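# Place cart's shelf board on wall brackets, push back

## Task

Take the shelf board off the cart (the cart itself can roll), set it level so it rests on both wall brackets, and slide it back until it touches the wall. Then release it and move the robot away from it. The robot must not fall over and must not be left tilted, or the task fails.

## Robot and tools

Robot: a Rainbow Robotics RB-Y1 with a two-wheel differential base plus two rear casters, a folding torso (the leg bends at ankle, knee and hip), a head with a camera, and left and right arms, each ending in a parallel gripper with a wrist camera. The base is 0.66 m long and 0.58 m wide, and its front edge sits 0.10 m ahead of the drive axle. A bent leg can poke out beyond that edge. A loose object may occasionally get a short push from outside.

Frames: the base frame has its origin on the floor halfway between the drive wheels, with x forward, y to the left and z up. The chest, left_hand and right_hand are reported in this frame. A hand point is the midpoint between its finger pads; the fingers point along the hand's -z and close along its x. Reported hand positions may be off, more so when the arm is stretched. The odometry frame is the base frame as it was at the scene's start. base_odometry counts wheel rotation only, so any wheel slip shows up as travel. Its heading runs from -3.142 to 3.142, positive to the left.

execute_actions: arguments are actions, a list holding one action or none, and cameras, a list drawn from head_camera, left_wrist_camera, right_wrist_camera or all. Leaving cameras out, or giving null or all, returns every image; [] returns none. An empty actions list just reports state and images. One action can contain:
- base: a relative move from the base's current position, with exactly one key. translate_m is a straight drive in metres, forward positive, from -3 to 3. rotate_rad is a turn in place in radians, left (counter-clockwise from above) positive, from -3.2 to 3.2. The base cannot move sideways. It is measured from the base position in the last reported state.
- joints: absolute targets keyed by joint name. Torso: torso_squat_rad 0 to 1.2 (higher lowers a level chest); torso_shift_rad -0.3 to 0.6 (positive pushes the hips forward); torso_pitch_rad -0.2 to 1.4 (positive leans forward); torso_yaw_rad -1.5 to 1.5 (positive turns left). They must also satisfy: squat+shift <= 1.52; squat-shift+pitch <= 1.57; shift+0.5 pitch-0.4 squat <= 0.7; shift+0.3 pitch-0.5 squat <= 0.39. If these are broken, the joints stop short and show off_target. Arm joints, in radians, for each side: shoulder_pitch -2.356 to 2.356 (negative raises the arm forward); shoulder_roll 0 to 3.141 on the left and -3.141 to 0 on the right (away from the body); shoulder_yaw -2.094 to 2.094; elbow -2.617 to 0.01 (negative bends it); forearm_roll -3.141 to 3.141; wrist_pitch -1.57 to 1.919 (negative tips the hand forward); hand_roll -2.705 to 2.705. Signs are the same on both arms. Grippers: left_gripper_m and right_gripper_m give the opening in metres, 0 to 0.1. head_pan_rad -0.523 to 0.523 relative to the chest, left positive; head_tilt_rad -0.35 to 1.57, positive looks down. A joint counts as done within ±0.02 rad, and a gripper within ±0.004 m.
- speeds: lower top speeds for base motions only, translate_m 0.05 to 0.4 m/s and rotate_rad 0.1 to 1.509 rad/s. A base move longer than 8.667 s is refused.
- min_time_s: 0.1 to 8 s, the shortest time any arm or head motion in this action may take.
Default maximum speeds: arms 1 rad/s (wrist joints 1.5), head 1.5, squat and pitch 0.3, shift 0.15, yaw 0.6, grippers 0.1 m/s. No action lasts more than 15 s. Any unknown key or value out of range rejects the entire call. A joint you leave out can still be driving toward its earlier target. To grip, command an opening at least 0.005 m narrower than the object; off_target is then the expected report.

wait: seconds from 0 to 10. It issues no new command and returns state and images.
zoom_image: camera plus region [x0,y0,x1,y1] in image pixels, with the origin at the top-left and at most 504x504. It enlarges part of that camera's latest full image. Head images are 896x504 and wrist images are 644x364.
finished_scene: scene number. It ends the scene for good, so call it only when the board is resting and released and the robot is clear.

Result lines: base_status and joint_status give how each commanded motion ended. done means it reached the target; for the base, it means the wheels turned the full amount, even if they slipped. off_target means it stopped short and may still be pushing. contact_stop means something resisted hard. time_out means it took too long. limit_stop_at_<name> means a built-in limit stopped it; limit_stop_at_own_body means the self-collision guard acted, so move the arm and torso apart. stopped_with_arm means the torso halted because an arm had a contact stop. After any of these, a stopped joint group (the torso, or all seven joints of one arm) gives up its targets and holds position, though it may still be pressing. Back off the arms first, then the torso, each in its own action. Exception: if both hands hold one object and the torso hits contact_stop right as it starts with nothing in the way, resend every arm joint at its reported joint_positions value, then repeat the torso command. "joint command not followed", with a cause line, means an arm's targets were held back by the arm collision check; follow the advice in that line. on_its_own shows uncommanded joints, where "held at" is a target, not a measured position. If a call reports a stop, later calls in the same reply are skipped.

Hazards: the base keeps driving into furniture with its wheels spinning, and a leg pressed against furniture can slide the robot backward without odometry noticing. Each arm is rated for 3 kg. Heavy weight held far ahead of the drive wheels can tip the robot forward, and nothing will stop that. Never let the arms strike or squeeze each other, grippers included. Reaching a joint's torque limit (shoulders 63, elbow 32.4, wrist joints 22.5 N m, counting load weight) freezes the robot for 10 s. Holding loads warms the motors: a MOTOR HOT warning appears at 65 °C, and at 80 °C an OVER-TEMPERATURE FAULT brakes that arm; resend targets after either stop. Avoid drops, slips, slams and hard pushes. The robot holds its last command while you are thinking. Camera calibrations (K, distortion, T_world_to_cam in the base frame) are provided, but small errors are possible, especially for the wrist cameras.

Each tool is called after "Request:" as name(argument=value, ...) on one line, values as JSON.

## Session

Request:
execute_actions(actions=[])

Scene clock: 0.00 s.
base_odometry: x=+0.000 y=+0.000 heading=+0.000 (m, m, rad; odometry frame)
base_status: not commanded
joint_positions: torso_squat_rad=+0.350 torso_shift_rad=+0.000 torso_pitch_rad=+0.000 torso_yaw_rad=-0.001 left_shoulder_pitch_rad=+0.001 left_shoulder_roll_rad=+0.037 left_shoulder_yaw_rad=-0.023 left_elbow_rad=-0.177 left_forearm_roll_rad=+0.014 left_wrist_pitch_rad=-0.047 left_hand_roll_rad=-0.002 left_gripper_m=+0.100 right_shoulder_pitch_rad=+0.002 right_shoulder_roll_rad=-0.042 right_shoulder_yaw_rad=+0.012 right_elbow_rad=-0.280 right_forearm_roll_rad=+0.005 right_wrist_pitch_rad=-0.044 right_hand_roll_rad=-0.030 right_gripper_m=+0.099 head_pan_rad=+0.000 head_tilt_rad=+0.400
joint_status: not commanded
chest: x=-0.2280 y=+0.0001 z=+1.2475 quat_wxyz=(+1.000, +0.000, +0.000, +0.000) (m; base frame)
left_hand: x=-0.1318 y=+0.2456 z=+0.5696 quat_wxyz=(+0.994, +0.016, -0.111, -0.008) (m; base frame)
right_hand: x=-0.0844 y=-0.2499 z=+0.5788 quat_wxyz=(+0.987, -0.018, -0.160, -0.004) (m; base frame)
pictures: head_camera, left_wrist_camera, right_wrist_camera
Images, in order (width x height): head_camera 896x504, left_wrist_camera 644x364, right_wrist_camera 644x364.

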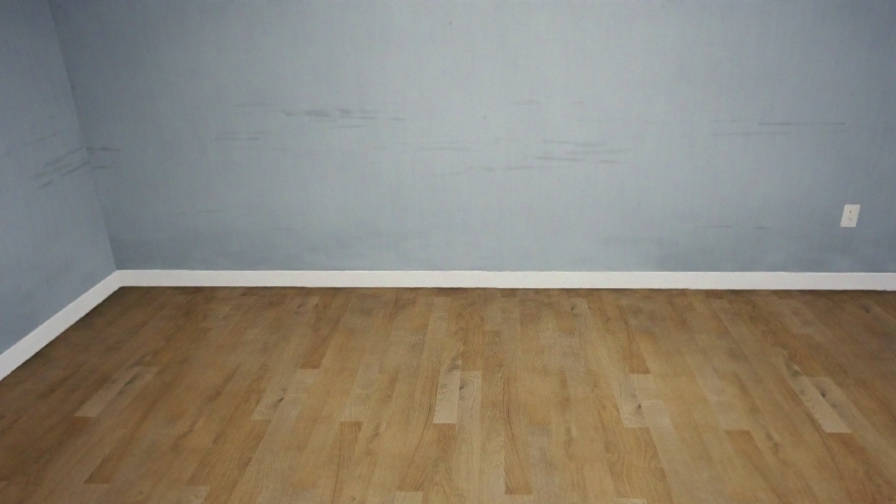

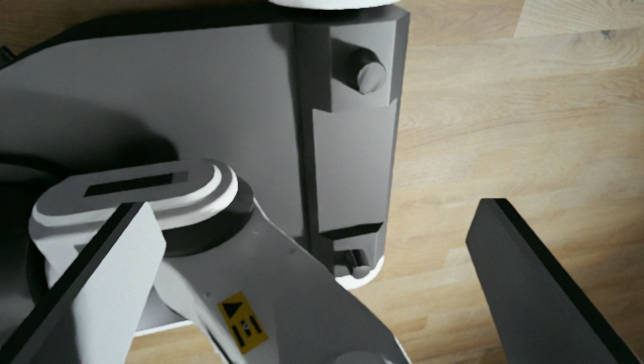

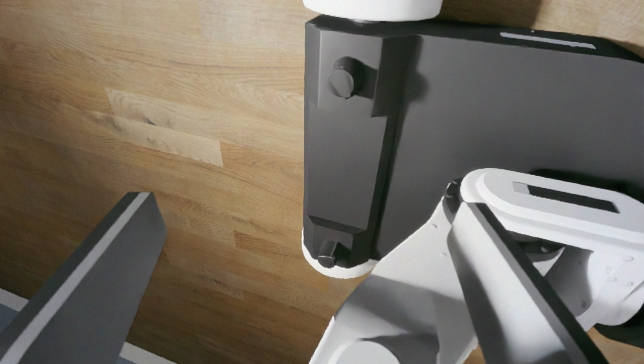

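Request:
execute_actions(actions=[{"joints":{"head_pan_rad":-0.52,"head_tilt_rad":0.3,"torso_yaw_rad":-0.6}}], cameras=["head_camera"])

Scene clock: 5.07 s.
base_odometry: x=+0.000 y=+0.000 heading=+0.000 (m, m, rad; odometry frame)
base_status: not commanded
joint_positions: torso_squat_rad=+0.350 torso_shift_rad=+0.000 torso_pitch_rad=+0.000 torso_yaw_rad=-0.600 left_shoulder_pitch_rad=+0.001 left_shoulder_roll_rad=+0.037 left_shoulder_yaw_rad=-0.023 left_elbow_rad=-0.177 left_forearm_roll_rad=+0.014 left_wrist_pitch_rad=-0.047 left_hand_roll_rad=-0.002 left_gripper_m=+0.100 right_shoulder_pitch_rad=+0.002 right_shoulder_roll_rad=-0.042 right_shoulder_yaw_rad=+0.012 right_elbow_rad=-0.280 right_forearm_roll_rad=+0.005 right_wrist_pitch_rad=-0.044 right_hand_roll_rad=-0.030 right_gripper_m=+0.099 head_pan_rad=-0.520 head_tilt_rad=+0.300
joint_status: all done
chest: x=-0.2280 y=+0.0001 z=+1.2475 quat_wxyz=(+0.955, +0.000, +0.000, -0.296) (m; base frame)
left_hand: x=-0.0100 y=+0.1483 z=+0.5696 quat_wxyz=(+0.947, -0.017, -0.111, -0.301) (m; base frame)
right_hand: x=-0.2503 y=-0.2875 z=+0.5789 quat_wxyz=(+0.942, -0.065, -0.148, -0.295) (m; base frame)
pictures: head_camera
camera_calibration (this result's frames):
head_camera: T_world_to_cam=[[-0.879434, -0.475205, -0.0278535, -0.15469], [-0.113032, 0.265305, -0.957516, 1.42188], [0.462406, -0.838924, -0.287032, 0.449979], [0, 0, 0, 1]] pos_world=[-0.183395, -0.0732434, 1.48632]
Images, in order (width x height): head_camera 896x504.

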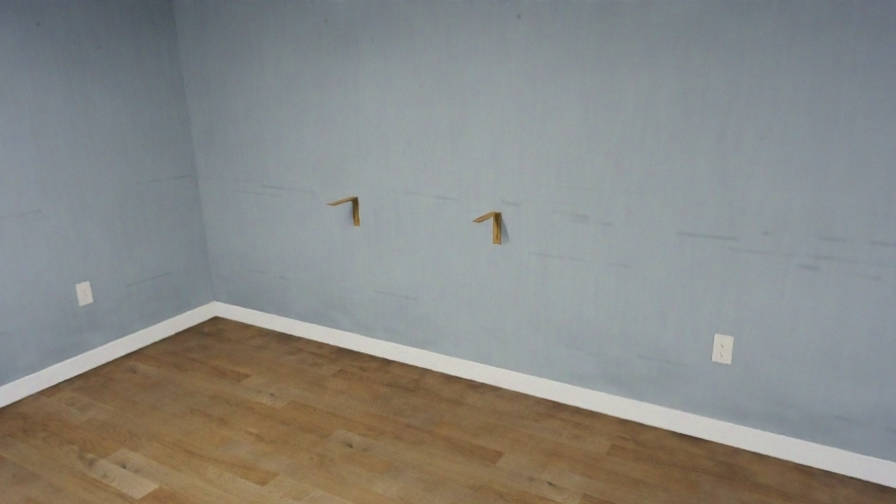

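Request:
execute_actions(actions=[{"joints":{"head_pan_rad":-0.52,"head_tilt_rad":0.45,"torso_yaw_rad":-1.5}}], cameras=["head_camera"])

Scene clock: 22.70 s.
base_odometry: x=+0.000 y=+0.000 heading=+0.000 (m, m, rad; odometry frame)
base_status: not commanded
joint_positions: torso_squat_rad=+0.350 torso_shift_rad=+0.000 torso_pitch_rad=+0.000 torso_yaw_rad=-1.237 left_shoulder_pitch_rad=+0.001 left_shoulder_roll_rad=+0.037 left_shoulder_yaw_rad=-0.023 left_elbow_rad=-0.177 left_forearm_roll_rad=+0.014 left_wrist_pitch_rad=-0.047 left_hand_roll_rad=-0.002 left_gripper_m=+0.100 right_shoulder_pitch_rad=+0.002 right_shoulder_roll_rad=-0.042 right_shoulder_yaw_rad=+0.012 right_elbow_rad=-0.280 right_forearm_roll_rad=+0.005 right_wrist_pitch_rad=-0.044 right_hand_roll_rad=-0.030 right_gripper_m=+0.099 head_pan_rad=-0.520 head_tilt_rad=+0.450
joint_status: torso_yaw_rad limit_stop_at_own_body (moved -0.637 of -0.900); the others done
on_its_own: torso_yaw_rad is held at -1.237, not at your -1.500, since a limit_stop_at_own_body
chest: x=-0.2280 y=+0.0001 z=+1.2475 quat_wxyz=(+0.815, +0.000, +0.000, -0.580) (m; base frame)
left_hand: x=+0.0356 y=-0.0108 z=+0.5696 quat_wxyz=(+0.805, -0.051, -0.101, -0.582) (m; base frame)
right_hand: x=-0.4171 y=-0.2177 z=+0.5788 quat_wxyz=(+0.802, -0.108, -0.120, -0.575) (m; base frame)
pictures: head_camera
camera_calibration (this result's frames):
head_camera: T_world_to_cam=[[-0.988735, 0.14567, -0.0343909, -0.170167], [0.0929699, 0.417647, -0.90384, 1.39378], [-0.117299, -0.896856, -0.426485, 0.520747], [0, 0, 0, 1]] pos_world=[-0.236746, -0.0902828, 1.47599]
Images, in order (width x height): head_camera 896x504.

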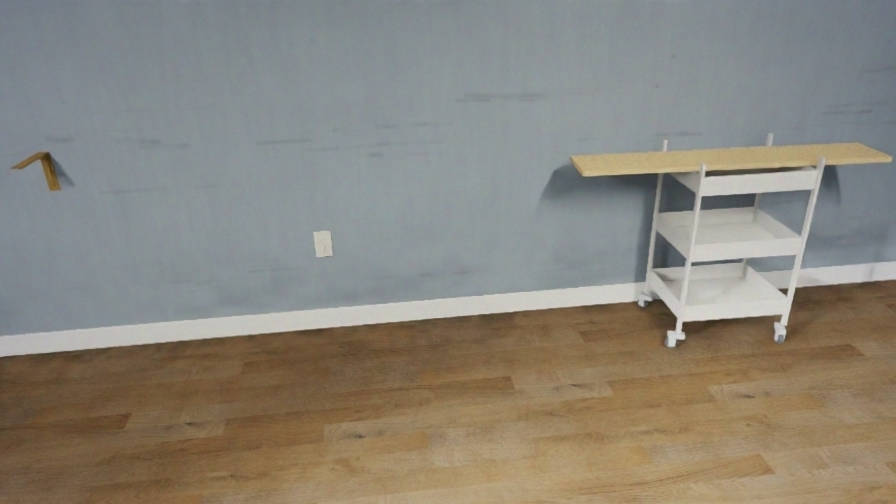

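Request:
zoom_image(camera="head_camera", region=[540, 110, 896, 360])

Region (540, 110, 896, 360) of head_camera's 896x504 image, scaled by 1.416, with more detail than that image has; it fills the top 354 rows of this view, and the rest is white.

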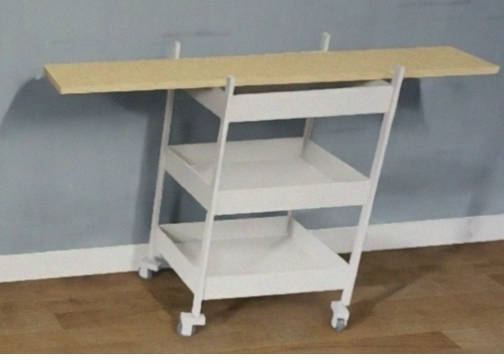

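Request:
execute_actions(actions=[{"base":{"rotate_rad":-2.386},"joints":{"head_pan_rad":0.3,"head_tilt_rad":0.45,"torso_yaw_rad":0}}], cameras=["head_camera"])

Scene clock: 88.00 s.
base_odometry: x=+0.000 y=+0.000 heading=-2.386 (m, m, rad; odometry frame)
base_status: done
joint_positions: torso_squat_rad=+0.350 torso_shift_rad=+0.000 torso_pitch_rad=+0.000 torso_yaw_rad=+0.000 left_shoulder_pitch_rad=+0.001 left_shoulder_roll_rad=+0.037 left_shoulder_yaw_rad=-0.023 left_elbow_rad=-0.177 left_forearm_roll_rad=+0.014 left_wrist_pitch_rad=-0.047 left_hand_roll_rad=-0.002 left_gripper_m=+0.100 right_shoulder_pitch_rad=+0.002 right_shoulder_roll_rad=-0.042 right_shoulder_yaw_rad=+0.012 right_elbow_rad=-0.280 right_forearm_roll_rad=+0.005 right_wrist_pitch_rad=-0.044 right_hand_roll_rad=-0.030 right_gripper_m=+0.099 head_pan_rad=+0.300 head_tilt_rad=+0.450
joint_status: all done
chest: x=-0.2281 y=+0.0001 z=+1.2475 quat_wxyz=(+1.000, +0.000, +0.000, +0.000) (m; base frame)
left_hand: x=-0.1322 y=+0.2457 z=+0.5696 quat_wxyz=(+0.994, +0.016, -0.111, -0.007) (m; base frame)
right_hand: x=-0.0843 y=-0.2498 z=+0.5788 quat_wxyz=(+0.987, -0.018, -0.160, -0.003) (m; base frame)
pictures: head_camera
camera_calibration (this result's frames):
head_camera: T_world_to_cam=[[0.333261, -0.942206, -0.0344347, 0.113995], [-0.413378, -0.113193, -0.903497, 1.27899], [0.847382, 0.315335, -0.42721, 0.740682], [0, 0, 0, 1]] pos_world=[-0.136922, 0.0186172, 1.47592]
Images, in order (width x height): head_camera 896x504.

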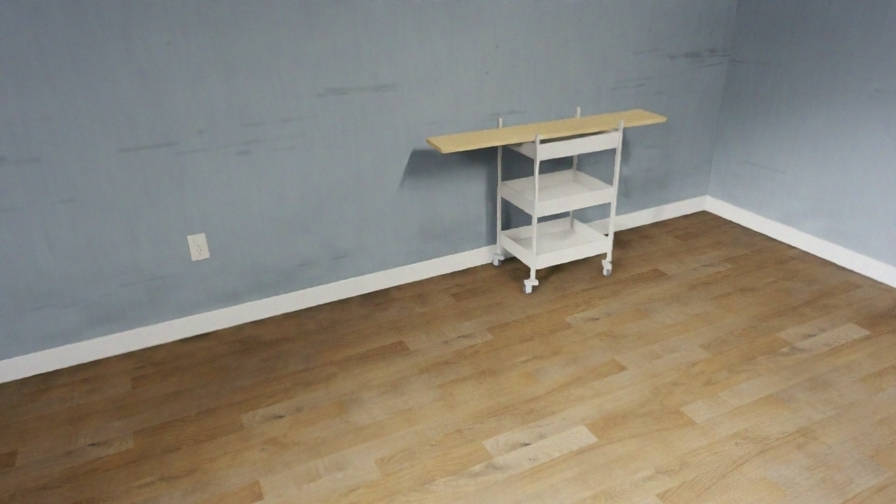

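Request:
execute_actions(actions=[{"base":{"translate_m":2.02},"joints":{"head_pan_rad":0.0,"head_tilt_rad":0.6,"left_shoulder_roll_rad":0.33,"left_shoulder_yaw_rad":0,"left_shoulder_pitch_rad":0,"left_elbow_rad":-1.571,"left_forearm_roll_rad":0.33,"left_wrist_pitch_rad":0,"left_hand_roll_rad":0,"right_shoulder_roll_rad":-0.33,"right_shoulder_yaw_rad":0,"right_shoulder_pitch_rad":0,"right_elbow_rad":-1.571,"right_forearm_roll_rad":-0.33,"right_wrist_pitch_rad":0,"right_hand_roll_rad":0}}], cameras=[])

Request:
execute_actions(actions=[{"base":{"rotate_rad":0.72},"joints":{"torso_squat_rad":0.95,"head_tilt_rad":0.55}}])

Scene clock: 118.37 s.
base_odometry: x=-1.471 y=-1.385 heading=-2.387 (m, m, rad; odometry frame)
base_status: done
joint_positions: torso_squat_rad=+0.350 torso_shift_rad=+0.000 torso_pitch_rad=+0.000 torso_yaw_rad=+0.000 left_shoulder_pitch_rad=+0.000 left_shoulder_roll_rad=+0.330 left_shoulder_yaw_rad=+0.000 left_elbow_rad=-1.571 left_forearm_roll_rad=+0.330 left_wrist_pitch_rad=+0.000 left_hand_roll_rad=+0.000 left_gripper_m=+0.100 right_shoulder_pitch_rad=+0.000 right_shoulder_roll_rad=-0.330 right_shoulder_yaw_rad=+0.000 right_elbow_rad=-1.571 right_forearm_roll_rad=-0.330 right_wrist_pitch_rad=+0.000 right_hand_roll_rad=+0.000 right_gripper_m=+0.099 head_pan_rad=+0.000 head_tilt_rad=+0.600
joint_status: all done
chest: x=-0.2280 y=+0.0001 z=+1.2475 quat_wxyz=(+1.000, +0.000, +0.000, +0.000) (m; base frame)
left_hand: x=+0.2896 y=+0.3194 z=+1.0370 quat_wxyz=(+0.707, +0.000, -0.707, +0.000) (m; base frame)
right_hand: x=+0.2896 y=-0.3193 z=+1.0372 quat_wxyz=(+0.707, +0.000, -0.707, +0.000) (m; base frame)
pictures: none
No camera images: the call's "cameras" was empty. Leave "cameras" out to get every camera's image.

Scene clock: 121.17 s.
base_odometry: x=-1.471 y=-1.384 heading=-1.667 (m, m, rad; odometry frame)
base_status: done
joint_positions: torso_squat_rad=+0.950 torso_shift_rad=+0.000 torso_pitch_rad=+0.000 torso_yaw_rad=+0.000 left_shoulder_pitch_rad=+0.000 left_shoulder_roll_rad=+0.330 left_shoulder_yaw_rad=+0.000 left_elbow_rad=-1.571 left_forearm_roll_rad=+0.330 left_wrist_pitch_rad=+0.000 left_hand_roll_rad=+0.000 left_gripper_m=+0.100 right_shoulder_pitch_rad=+0.000 right_shoulder_roll_rad=-0.330 right_shoulder_yaw_rad=+0.000 right_elbow_rad=-1.571 right_forearm_roll_rad=-0.330 right_wrist_pitch_rad=+0.000 right_hand_roll_rad=+0.000 right_gripper_m=+0.099 head_pan_rad=+0.000 head_tilt_rad=+0.550
joint_status: all done
chest: x=-0.2280 y=+0.0001 z=+0.9971 quat_wxyz=(+1.000, +0.000, +0.000, +0.000) (m; base frame)
left_hand: x=+0.2895 y=+0.3194 z=+0.7867 quat_wxyz=(+0.707, +0.000, -0.707, +0.000) (m; base frame)
right_hand: x=+0.2896 y=-0.3194 z=+0.7869 quat_wxyz=(+0.707, +0.000, -0.707, +0.000) (m; base frame)
pictures: head_camera, left_wrist_camera, right_wrist_camera
camera_calibration (this result's frames):
head_camera: T_world_to_cam=[[0.0362697, -0.998612, -0.0381805, 0.0486393], [-0.516282, 0.0139882, -0.856304, 0.975003], [0.85565, 0.0507698, -0.515059, 0.740601], [0, 0, 0, 1]] pos_world=[-0.132083, -0.00266688, 1.21821]
left_wrist_camera: T_world_to_cam=[[-0.0208738, -0.00530413, 0.999768, -0.781254], [-0.616685, -0.787025, -0.017051, 0.473525], [0.786933, -0.616898, 0.0131572, 0.0445342], [0, 0, 0, 1]] pos_world=[0.240663, 0.396005, 0.788561]
right_wrist_camera: T_world_to_cam=[[-0.00885732, -0.051564, -0.99863, 0.765599], [-0.626695, 0.778494, -0.0346389, 0.488046], [0.779214, 0.62553, -0.0392103, 0.0865583], [0, 0, 0, 1]] pos_world=[0.24519, -0.394608, 0.78485]
Images, in order (width x height): head_camera 896x504, left_wrist_camera 644x364, right_wrist_camera 644x364.

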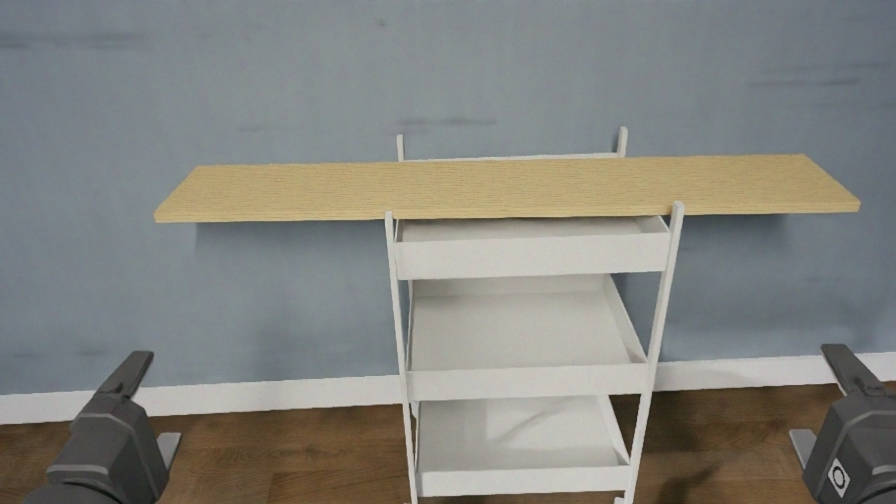

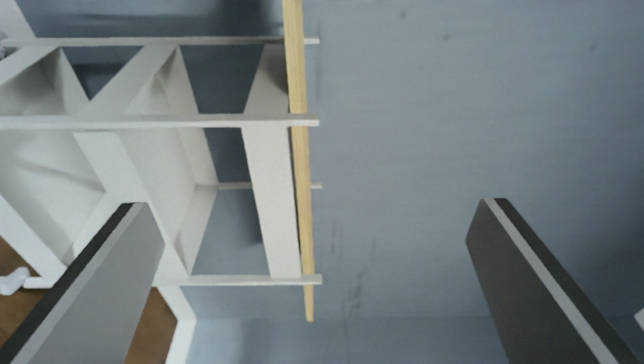

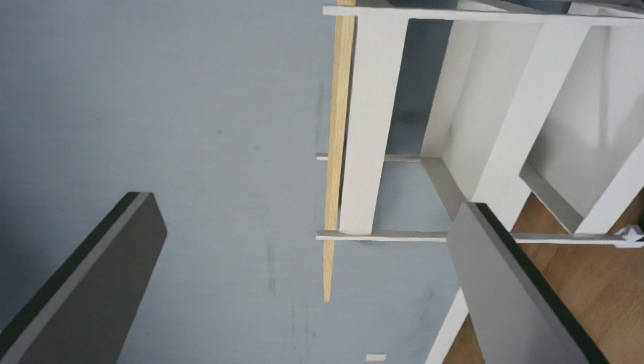

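Request:
execute_actions(actions=[{"base":{"translate_m":0.38},"joints":{"torso_squat_rad":0.9865,"head_tilt_rad":0.8,"left_shoulder_roll_rad":0.131,"left_forearm_roll_rad":0.131,"right_shoulder_roll_rad":-0.445,"right_elbow_rad":-1.4525,"right_forearm_roll_rad":0,"right_wrist_pitch_rad":-0.1185,"right_hand_roll_rad":-0.445}}])

Scene clock: 168.27 s.
base_odometry: x=-1.507 y=-1.763 heading=-1.666 (m, m, rad; odometry frame)
base_status: done
joint_positions: torso_squat_rad=+0.986 torso_shift_rad=+0.000 torso_pitch_rad=+0.000 torso_yaw_rad=+0.000 left_shoulder_pitch_rad=+0.000 left_shoulder_roll_rad=+0.131 left_shoulder_yaw_rad=+0.000 left_elbow_rad=-1.571 left_forearm_roll_rad=+0.131 left_wrist_pitch_rad=+0.000 left_hand_roll_rad=+0.000 left_gripper_m=+0.100 right_shoulder_pitch_rad=+0.000 right_shoulder_roll_rad=-0.445 right_shoulder_yaw_rad=+0.000 right_elbow_rad=-1.453 right_forearm_roll_rad=+0.000 right_wrist_pitch_rad=-0.118 right_hand_roll_rad=-0.445 right_gripper_m=+0.099 head_pan_rad=+0.000 head_tilt_rad=+0.800
joint_status: all done
chest: x=-0.2279 y=+0.0001 z=+0.9761 quat_wxyz=(+1.000, +0.000, +0.000, +0.000) (m; base frame)
left_hand: x=+0.2896 y=+0.2601 z=+0.7516 quat_wxyz=(+0.707, +0.000, -0.707, +0.000) (m; base frame)
right_hand: x=+0.2842 y=-0.3650 z=+0.7519 quat_wxyz=(+0.707, +0.000, -0.707, +0.000) (m; base frame)
pictures: head_camera, left_wrist_camera, right_wrist_camera
camera_calibration (this result's frames):
head_camera: T_world_to_cam=[[0.0255966, -0.998617, -0.0459329, 0.0547675], [-0.712262, 0.0140224, -0.701773, 0.735014], [0.701447, 0.0506793, -0.710918, 0.928225], [0, 0, 0, 1]] pos_world=[-0.128979, -0.00265673, 1.17822]
left_wrist_camera: T_world_to_cam=[[-0.0206111, -0.00530829, 0.999773, -0.746595], [-0.616713, -0.787007, -0.0168926, 0.426149], [0.786918, -0.616922, 0.0129474, 0.00848929], [0, 0, 0, 1]] pos_world=[0.240743, 0.336656, 0.753515]
right_wrist_camera: T_world_to_cam=[[-0.00915052, -0.0515339, -0.998629, 0.728418], [-0.626649, 0.778541, -0.0344342, 0.518828], [0.779248, 0.625475, -0.0394177, 0.118068], [0, 0, 0, 1]] pos_world=[0.239784, -0.440239, 0.749939]
Images, in order (width x height): head_camera 896x504, left_wrist_camera 644x364, right_wrist_camera 644x364.

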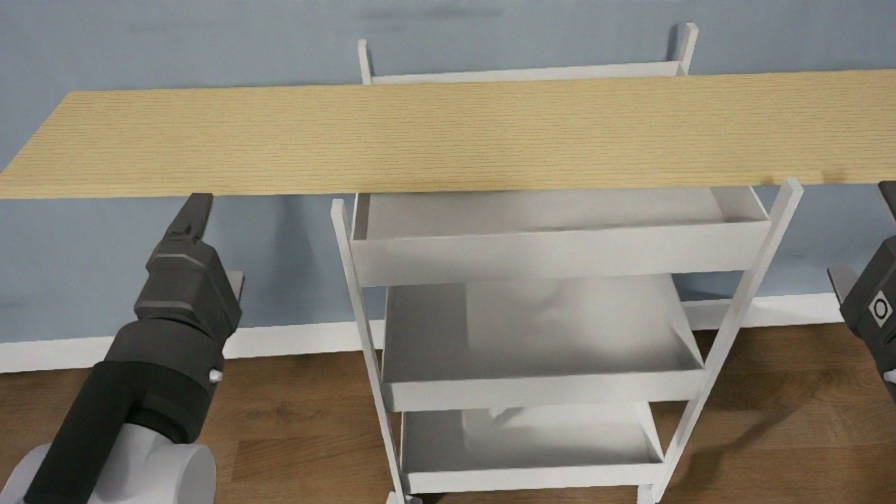

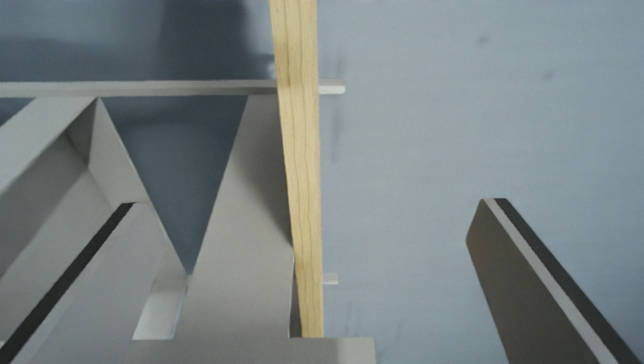

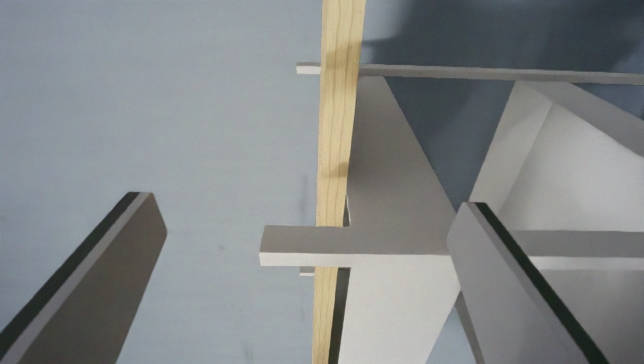

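Request:
execute_actions(actions=[{"base":{"translate_m":0.13},"speeds":{"translate_m":0.15},"joints":{"torso_squat_rad":1.0,"head_tilt_rad":0.9,"head_pan_rad":-0.12,"right_elbow_rad":-1.43,"right_wrist_pitch_rad":-0.141}}])

Scene clock: 182.80 s.
base_odometry: x=-1.520 y=-1.892 heading=-1.666 (m, m, rad; odometry frame)
base_status: done
joint_positions: torso_squat_rad=+1.000 torso_shift_rad=+0.000 torso_pitch_rad=+0.000 torso_yaw_rad=+0.000 left_shoulder_pitch_rad=+0.000 left_shoulder_roll_rad=+0.131 left_shoulder_yaw_rad=+0.000 left_elbow_rad=-1.571 left_forearm_roll_rad=+0.131 left_wrist_pitch_rad=+0.000 left_hand_roll_rad=+0.000 left_gripper_m=+0.100 right_shoulder_pitch_rad=+0.000 right_shoulder_roll_rad=-0.445 right_shoulder_yaw_rad=+0.000 right_elbow_rad=-1.430 right_forearm_roll_rad=+0.000 right_wrist_pitch_rad=-0.141 right_hand_roll_rad=-0.445 right_gripper_m=+0.099 head_pan_rad=-0.120 head_tilt_rad=+0.900
joint_status: all done
chest: x=-0.2279 y=+0.0001 z=+0.9682 quat_wxyz=(+1.000, +0.000, +0.000, +0.000) (m; base frame)
left_hand: x=+0.2896 y=+0.2601 z=+0.7437 quat_wxyz=(+0.707, +0.000, -0.707, +0.000) (m; base frame)
right_hand: x=+0.2827 y=-0.3674 z=+0.7390 quat_wxyz=(+0.707, +0.000, -0.707, +0.000) (m; base frame)
pictures: head_camera, left_wrist_camera, right_wrist_camera
camera_calibration (this result's frames):
head_camera: T_world_to_cam=[[-0.0988408, -0.993935, -0.0482026, 0.0314419], [-0.771439, 0.107133, -0.62722, 0.630154], [0.62858, -0.0248095, -0.777349, 0.985229], [0, 0, 0, 1]] pos_world=[-0.130062, -0.011816, 1.16263]
left_wrist_camera: T_world_to_cam=[[-0.0206, -0.0053059, 0.999774, -0.738676], [-0.616694, -0.787022, -0.0168836, 0.426006], [0.786933, -0.616903, 0.0129405, 0.00860848], [0, 0, 0, 1]] pos_world=[0.240725, 0.336667, 0.74559]
right_wrist_camera: T_world_to_cam=[[-0.00915599, -0.0515595, -0.998628, 0.715299], [-0.626636, 0.778551, -0.0344515, 0.519379], [0.779259, 0.62546, -0.0394374, 0.120218], [0, 0, 0, 1]] pos_world=[0.238329, -0.442674, 0.736952]
Images, in order (width x height): head_camera 896x504, left_wrist_camera 644x364, right_wrist_camera 644x364.

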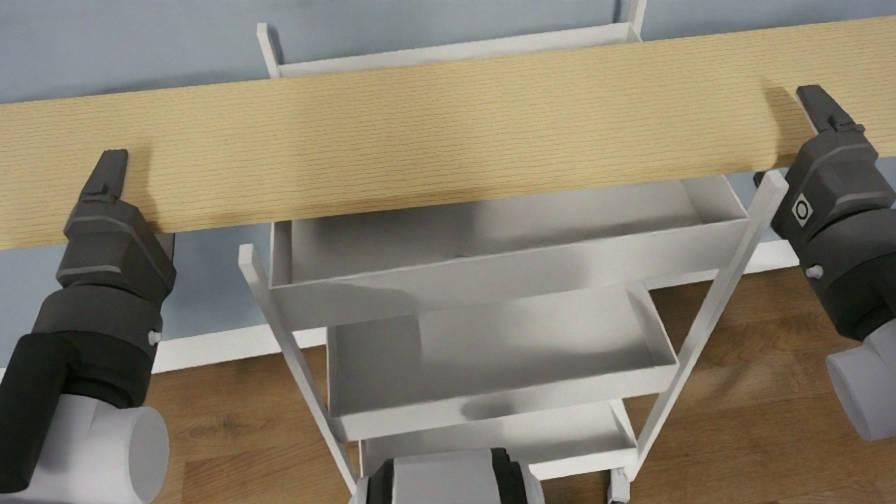

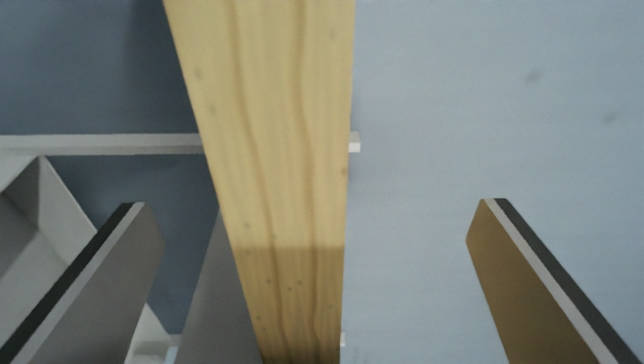

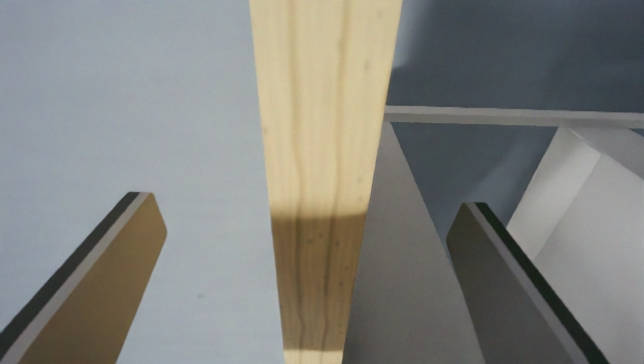

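Request:
execute_actions(actions=[{"base":{"translate_m":0.028},"speeds":{"translate_m":0.1},"joints":{"torso_squat_rad":1.007,"left_gripper_m":0.04,"right_gripper_m":0.04}}])

Scene clock: 213.93 s.
base_odometry: x=-1.522 y=-1.920 heading=-1.665 (m, m, rad; odometry frame)
base_status: done
joint_positions: torso_squat_rad=+1.007 torso_shift_rad=+0.000 torso_pitch_rad=+0.000 torso_yaw_rad=+0.000 left_shoulder_pitch_rad=+0.000 left_shoulder_roll_rad=+0.131 left_shoulder_yaw_rad=+0.000 left_elbow_rad=-1.571 left_forearm_roll_rad=+0.131 left_wrist_pitch_rad=+0.000 left_hand_roll_rad=+0.000 left_gripper_m=+0.040 right_shoulder_pitch_rad=+0.000 right_shoulder_roll_rad=-0.445 right_shoulder_yaw_rad=+0.000 right_elbow_rad=-1.430 right_forearm_roll_rad=+0.000 right_wrist_pitch_rad=-0.141 right_hand_roll_rad=-0.445 right_gripper_m=+0.040 head_pan_rad=-0.120 head_tilt_rad=+0.900
joint_status: all done
chest: x=-0.2280 y=+0.0001 z=+0.9640 quat_wxyz=(+1.000, +0.000, +0.000, +0.000) (m; base frame)
left_hand: x=+0.2896 y=+0.2601 z=+0.7396 quat_wxyz=(+0.707, +0.000, -0.707, +0.000) (m; base frame)
right_hand: x=+0.2827 y=-0.3674 z=+0.7349 quat_wxyz=(+0.707, +0.000, -0.707, +0.000) (m; base frame)
pictures: head_camera, left_wrist_camera, right_wrist_camera
camera_calibration (this result's frames):
head_camera: T_world_to_cam=[[-0.0988342, -0.993935, -0.0482086, 0.0312468], [-0.771406, 0.10713, -0.62726, 0.627582], [0.628621, -0.0248064, -0.777316, 0.982011], [0, 0, 0, 1]] pos_world=[-0.130104, -0.0118157, 1.1585]
left_wrist_camera: T_world_to_cam=[[-0.0205887, -0.00530245, 0.999774, -0.734541], [-0.616671, -0.78704, -0.0168735, 0.425914], [0.786952, -0.616879, 0.0129343, 0.00869287], [0, 0, 0, 1]] pos_world=[0.240684, 0.336679, 0.741449]
right_wrist_camera: T_world_to_cam=[[-0.00909076, -0.0515758, -0.998628, 0.711174], [-0.626638, 0.778546, -0.0345049, 0.519272], [0.779257, 0.625465, -0.039397, 0.120038], [0, 0, 0, 1]] pos_world=[0.23832, -0.442678, 0.732844]
Images, in order (width x height): head_camera 896x504, left_wrist_camera 644x364, right_wrist_camera 644x364.

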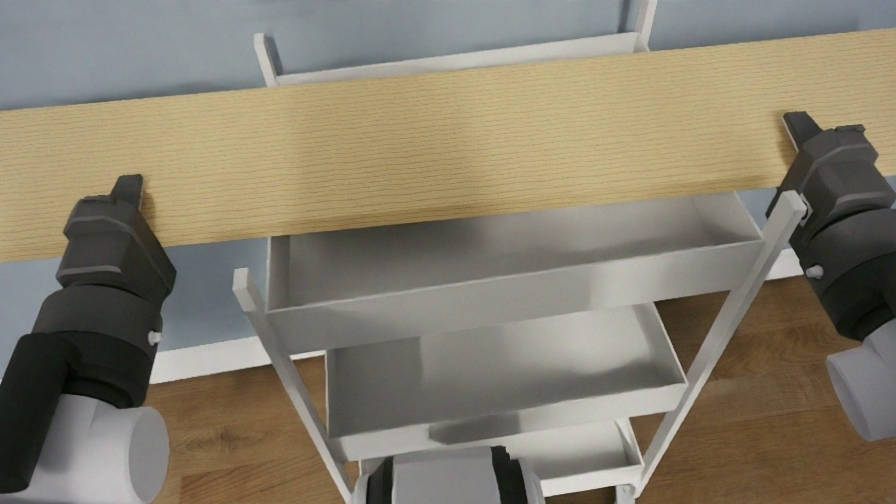

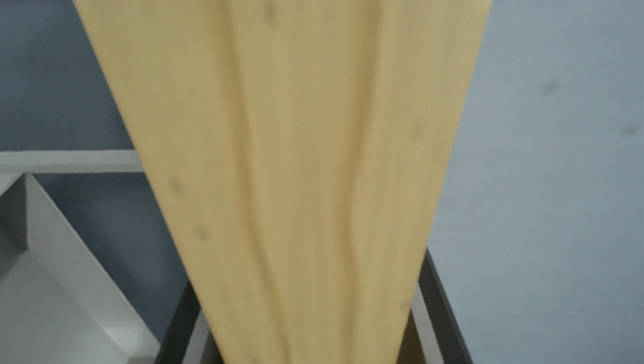

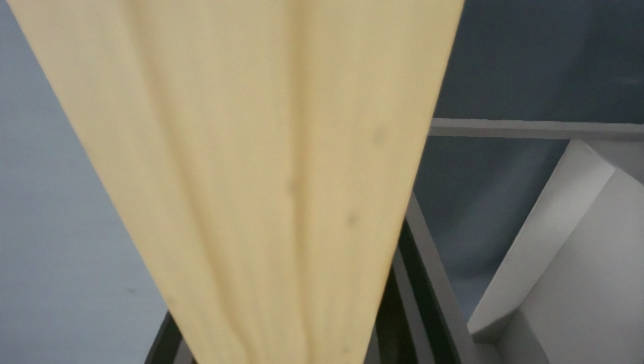

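Request:
execute_actions(actions=[{"joints":{"left_gripper_m":0.005,"right_gripper_m":0.005}}], cameras=[])

Request:
execute_actions(actions=[{"joints":{"torso_squat_rad":0.85,"head_tilt_rad":0.8}}])

Scene clock: 220.27 s.
base_odometry: x=-1.522 y=-1.920 heading=-1.665 (m, m, rad; odometry frame)
base_status: not commanded
joint_positions: torso_squat_rad=+1.007 torso_shift_rad=+0.000 torso_pitch_rad=+0.000 torso_yaw_rad=+0.000 left_shoulder_pitch_rad=+0.000 left_shoulder_roll_rad=+0.131 left_shoulder_yaw_rad=+0.000 left_elbow_rad=-1.572 left_forearm_roll_rad=+0.131 left_wrist_pitch_rad=+0.000 left_hand_roll_rad=+0.000 left_gripper_m=+0.018 right_shoulder_pitch_rad=-0.001 right_shoulder_roll_rad=-0.446 right_shoulder_yaw_rad=-0.001 right_elbow_rad=-1.431 right_forearm_roll_rad=+0.000 right_wrist_pitch_rad=-0.141 right_hand_roll_rad=-0.445 right_gripper_m=+0.017 head_pan_rad=-0.120 head_tilt_rad=+0.900
joint_status: left_gripper_m off_target (ended at +0.018, target +0.005); right_gripper_m off_target (ended at +0.017, target +0.005)
chest: x=-0.2281 y=+0.0002 z=+0.9640 quat_wxyz=(+1.000, +0.000, +0.000, +0.000) (m; base frame)
left_hand: x=+0.2896 y=+0.2600 z=+0.7403 quat_wxyz=(+0.707, +0.000, -0.708, +0.000) (m; base frame)
right_hand: x=+0.2830 y=-0.3674 z=+0.7364 quat_wxyz=(+0.706, +0.000, -0.708, +0.001) (m; base frame)
pictures: none
No camera images: the call's "cameras" was empty. Leave "cameras" out to get every camera's image.

Scene clock: 221.57 s.
base_odometry: x=-1.522 y=-1.920 heading=-1.665 (m, m, rad; odometry frame)
base_status: not commanded
joint_positions: torso_squat_rad=+0.850 torso_shift_rad=+0.000 torso_pitch_rad=+0.001 torso_yaw_rad=+0.000 left_shoulder_pitch_rad=+0.001 left_shoulder_roll_rad=+0.131 left_shoulder_yaw_rad=+0.000 left_elbow_rad=-1.570 left_forearm_roll_rad=+0.131 left_wrist_pitch_rad=+0.001 left_hand_roll_rad=+0.000 left_gripper_m=+0.018 right_shoulder_pitch_rad=+0.001 right_shoulder_roll_rad=-0.445 right_shoulder_yaw_rad=+0.001 right_elbow_rad=-1.429 right_forearm_roll_rad=+0.000 right_wrist_pitch_rad=-0.140 right_hand_roll_rad=-0.445 right_gripper_m=+0.017 head_pan_rad=-0.120 head_tilt_rad=+0.800
joint_status: all done
chest: x=-0.2275 y=+0.0001 z=+1.0520 quat_wxyz=(+1.000, +0.000, +0.001, +0.000) (m; base frame)
left_hand: x=+0.2894 y=+0.2603 z=+0.8258 quat_wxyz=(+0.708, +0.000, -0.706, +0.000) (m; base frame)
right_hand: x=+0.2823 y=-0.3676 z=+0.8207 quat_wxyz=(+0.709, +0.000, -0.705, +0.000) (m; base frame)
pictures: head_camera, left_wrist_camera, right_wrist_camera
camera_calibration (this result's frames):
head_camera: T_world_to_cam=[[-0.0941658, -0.994507, -0.0457116, 0.0334327], [-0.706047, 0.0990827, -0.701199, 0.789185], [0.701876, -0.0337545, -0.711499, 0.982629], [0, 0, 0, 1]] pos_world=[-0.129334, -0.0117775, 1.25404]
left_wrist_camera: T_world_to_cam=[[-0.0168828, -0.00504411, 0.999845, -0.821933], [-0.616388, -0.787311, -0.0143799, 0.425381], [0.787261, -0.616536, 0.0101829, 0.00990964], [0, 0, 0, 1]] pos_world=[0.240522, 0.336871, 0.827821]
right_wrist_camera: T_world_to_cam=[[-0.0138462, -0.0518393, -0.998559, 0.798072], [-0.626258, 0.778969, -0.0317557, 0.519954], [0.779493, 0.624916, -0.0432506, 0.126706], [0, 0, 0, 1]] pos_world=[0.237909, -0.442837, 0.818914]
Images, in order (width x height): head_camera 896x504, left_wrist_camera 644x364, right_wrist_camera 644x364.

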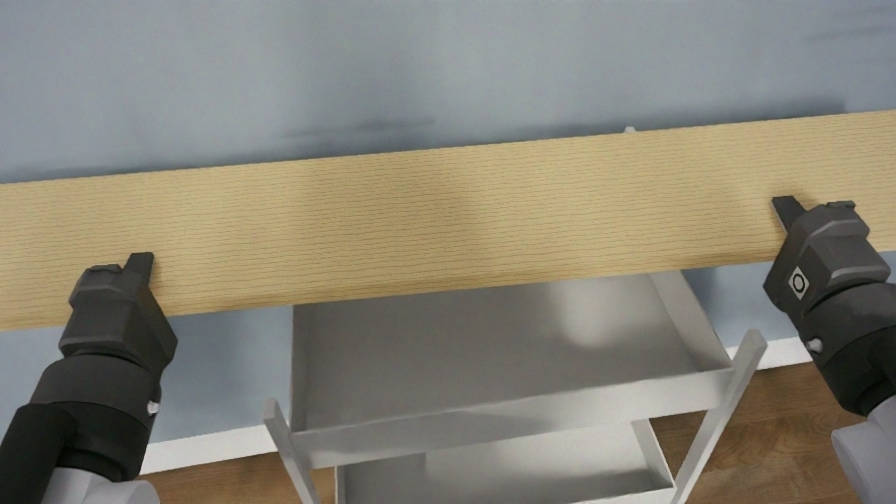

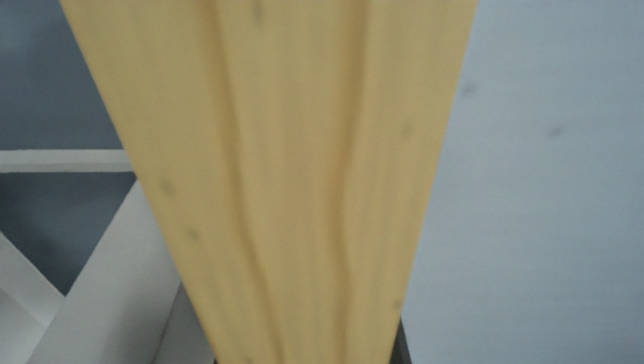

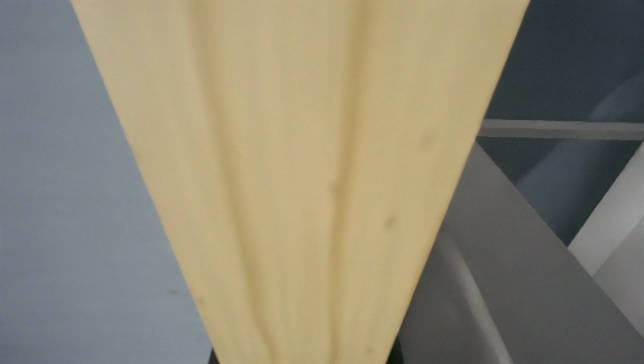

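Request:
execute_actions(actions=[{"base":{"translate_m":-0.4},"joints":{"torso_squat_rad":0.65}}], cameras=[])

Request:
execute_actions(actions=[{"base":{"rotate_rad":1.662},"joints":{"head_tilt_rad":0.35,"head_pan_rad":-0.4}}], cameras=["head_camera"])

Scene clock: 251.13 s.
base_odometry: x=-1.485 y=-1.522 heading=-1.664 (m, m, rad; odometry frame)
base_status: done
joint_positions: torso_squat_rad=+0.650 torso_shift_rad=+0.000 torso_pitch_rad=+0.001 torso_yaw_rad=+0.000 left_shoulder_pitch_rad=+0.001 left_shoulder_roll_rad=+0.131 left_shoulder_yaw_rad=+0.000 left_elbow_rad=-1.570 left_forearm_roll_rad=+0.131 left_wrist_pitch_rad=+0.001 left_hand_roll_rad=+0.000 left_gripper_m=+0.018 right_shoulder_pitch_rad=+0.002 right_shoulder_roll_rad=-0.445 right_shoulder_yaw_rad=+0.001 right_elbow_rad=-1.428 right_forearm_roll_rad=+0.000 right_wrist_pitch_rad=-0.140 right_hand_roll_rad=-0.445 right_gripper_m=+0.017 head_pan_rad=-0.120 head_tilt_rad=+0.800
joint_status: all done
chest: x=-0.2276 y=+0.0001 z=+1.1472 quat_wxyz=(+1.000, +0.000, +0.001, +0.000) (m; base frame)
left_hand: x=+0.2893 y=+0.2603 z=+0.9210 quat_wxyz=(+0.708, +0.000, -0.706, +0.000) (m; base frame)
right_hand: x=+0.2822 y=-0.3676 z=+0.9159 quat_wxyz=(+0.709, +0.000, -0.705, +0.000) (m; base frame)
pictures: none
No camera images: the call's "cameras" was empty. Leave "cameras" out to get every camera's image.

Scene clock: 255.13 s.
base_odometry: x=-1.485 y=-1.522 heading=-0.002 (m, m, rad; odometry frame)
base_status: done
joint_positions: torso_squat_rad=+0.650 torso_shift_rad=+0.000 torso_pitch_rad=+0.001 torso_yaw_rad=+0.000 left_shoulder_pitch_rad=+0.001 left_shoulder_roll_rad=+0.131 left_shoulder_yaw_rad=+0.000 left_elbow_rad=-1.570 left_forearm_roll_rad=+0.131 left_wrist_pitch_rad=+0.001 left_hand_roll_rad=+0.000 left_gripper_m=+0.018 right_shoulder_pitch_rad=+0.002 right_shoulder_roll_rad=-0.445 right_shoulder_yaw_rad=+0.001 right_elbow_rad=-1.428 right_forearm_roll_rad=+0.000 right_wrist_pitch_rad=-0.140 right_hand_roll_rad=-0.445 right_gripper_m=+0.017 head_pan_rad=-0.400 head_tilt_rad=+0.350
joint_status: all done
chest: x=-0.2276 y=+0.0001 z=+1.1472 quat_wxyz=(+1.000, +0.000, +0.001, +0.000) (m; base frame)
left_hand: x=+0.2893 y=+0.2602 z=+0.9210 quat_wxyz=(+0.708, +0.000, -0.706, +0.000) (m; base frame)
right_hand: x=+0.2822 y=-0.3677 z=+0.9158 quat_wxyz=(+0.709, +0.000, -0.705, +0.000) (m; base frame)
pictures: head_camera
camera_calibration (this result's frames):
head_camera: T_world_to_cam=[[-0.349138, -0.936596, -0.0298432, -0.0360588], [-0.304629, 0.14356, -0.94159, 1.2622], [0.886174, -0.319654, -0.335436, 0.581755], [0, 0, 0, 1]] pos_world=[-0.143625, -0.029013, 1.38254]
Images, in order (width x height): head_camera 896x504.

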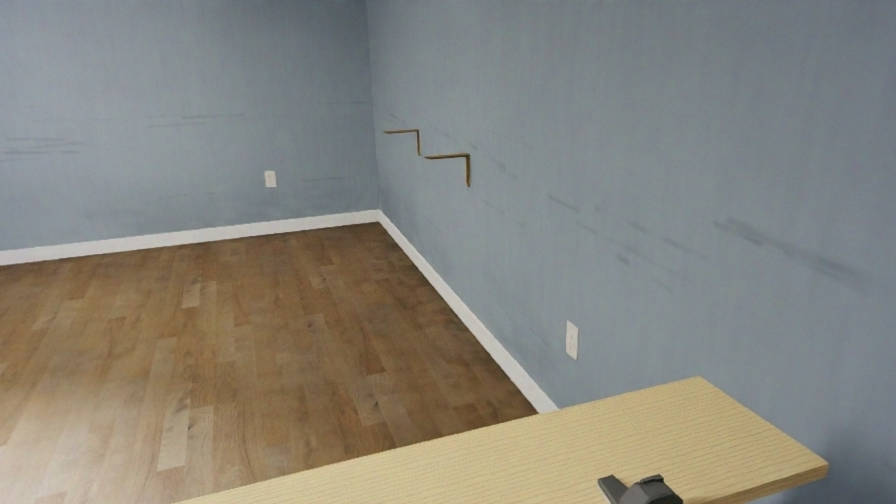

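Request:
execute_actions(actions=[{"base":{"translate_m":2.865}}], cameras=[])

Request:
execute_actions(actions=[{"base":{"rotate_rad":-1.597},"joints":{"head_tilt_rad":0.55,"head_pan_rad":-0.05}}], cameras=["head_camera"])

Scene clock: 277.70 s.
base_odometry: x=+1.380 y=-1.526 heading=-0.001 (m, m, rad; odometry frame)
base_status: done
joint_positions: torso_squat_rad=+0.650 torso_shift_rad=+0.000 torso_pitch_rad=+0.001 torso_yaw_rad=+0.000 left_shoulder_pitch_rad=+0.001 left_shoulder_roll_rad=+0.131 left_shoulder_yaw_rad=+0.000 left_elbow_rad=-1.570 left_forearm_roll_rad=+0.131 left_wrist_pitch_rad=+0.001 left_hand_roll_rad=+0.000 left_gripper_m=+0.018 right_shoulder_pitch_rad=+0.002 right_shoulder_roll_rad=-0.445 right_shoulder_yaw_rad=+0.001 right_elbow_rad=-1.428 right_forearm_roll_rad=+0.000 right_wrist_pitch_rad=-0.140 right_hand_roll_rad=-0.445 right_gripper_m=+0.017 head_pan_rad=-0.400 head_tilt_rad=+0.350
joint_status: not commanded
chest: x=-0.2275 y=+0.0001 z=+1.1472 quat_wxyz=(+1.000, +0.000, +0.001, +0.000) (m; base frame)
left_hand: x=+0.2894 y=+0.2602 z=+0.9209 quat_wxyz=(+0.709, +0.000, -0.706, +0.000) (m; base frame)
right_hand: x=+0.2823 y=-0.3677 z=+0.9157 quat_wxyz=(+0.709, +0.000, -0.705, +0.000) (m; base frame)
pictures: none
No camera images: the call's "cameras" was empty. Leave "cameras" out to get every camera's image.

Scene clock: 281.63 s.
base_odometry: x=+1.380 y=-1.526 heading=-1.598 (m, m, rad; odometry frame)
base_status: done
joint_positions: torso_squat_rad=+0.650 torso_shift_rad=+0.000 torso_pitch_rad=+0.001 torso_yaw_rad=+0.000 left_shoulder_pitch_rad=+0.001 left_shoulder_roll_rad=+0.131 left_shoulder_yaw_rad=+0.000 left_elbow_rad=-1.570 left_forearm_roll_rad=+0.131 left_wrist_pitch_rad=+0.001 left_hand_roll_rad=+0.000 left_gripper_m=+0.018 right_shoulder_pitch_rad=+0.002 right_shoulder_roll_rad=-0.445 right_shoulder_yaw_rad=+0.001 right_elbow_rad=-1.428 right_forearm_roll_rad=+0.000 right_wrist_pitch_rad=-0.140 right_hand_roll_rad=-0.445 right_gripper_m=+0.017 head_pan_rad=-0.050 head_tilt_rad=+0.550
joint_status: all done
chest: x=-0.2275 y=+0.0001 z=+1.1472 quat_wxyz=(+1.000, +0.000, +0.001, +0.000) (m; base frame)
left_hand: x=+0.2894 y=+0.2602 z=+0.9209 quat_wxyz=(+0.709, +0.000, -0.706, +0.000) (m; base frame)
right_hand: x=+0.2822 y=-0.3677 z=+0.9157 quat_wxyz=(+0.709, +0.000, -0.705, +0.000) (m; base frame)
pictures: head_camera
camera_calibration (this result's frames):
head_camera: T_world_to_cam=[[-0.0137965, -0.999177, -0.038154, 0.044031], [-0.515804, 0.0398006, -0.855782, 1.10331], [0.856596, 0.00787323, -0.515928, 0.818681], [0, 0, 0, 1]] pos_world=[-0.131582, -0.0063631, 1.36825]
Images, in order (width x height): head_camera 896x504.

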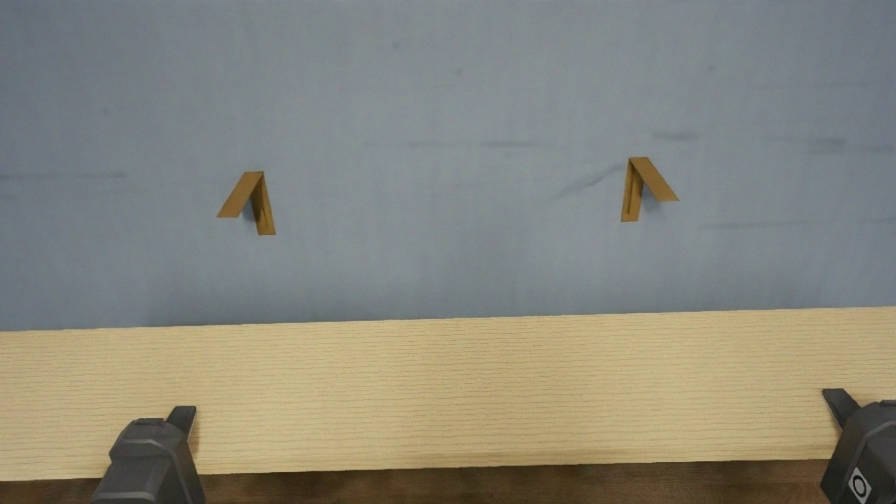

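Request:
zoom_image(camera="head_camera", region=[200, 150, 300, 250])

Request:
zoom_image(camera="head_camera", region=[600, 140, 700, 240])

Region (200, 150, 300, 250) of head_camera's 896x504 image, scaled by 5.040, with more detail than that image has.

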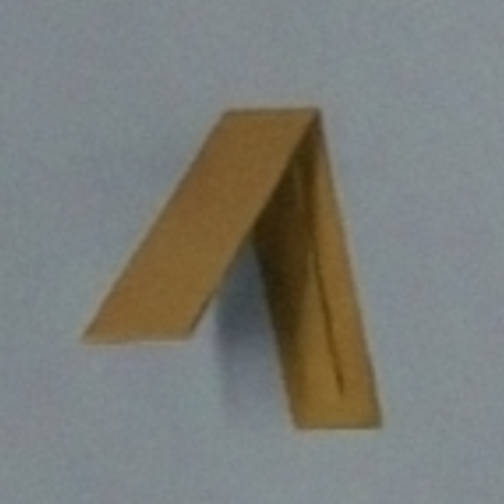

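Region (600, 140, 700, 240) of head_camera's 896x504 image, scaled by 5.040, with more detail than that image has.

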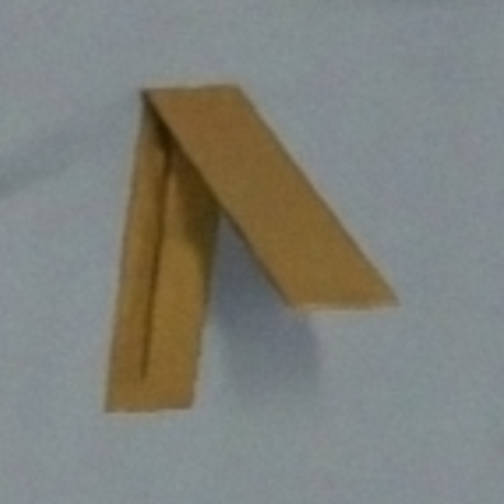

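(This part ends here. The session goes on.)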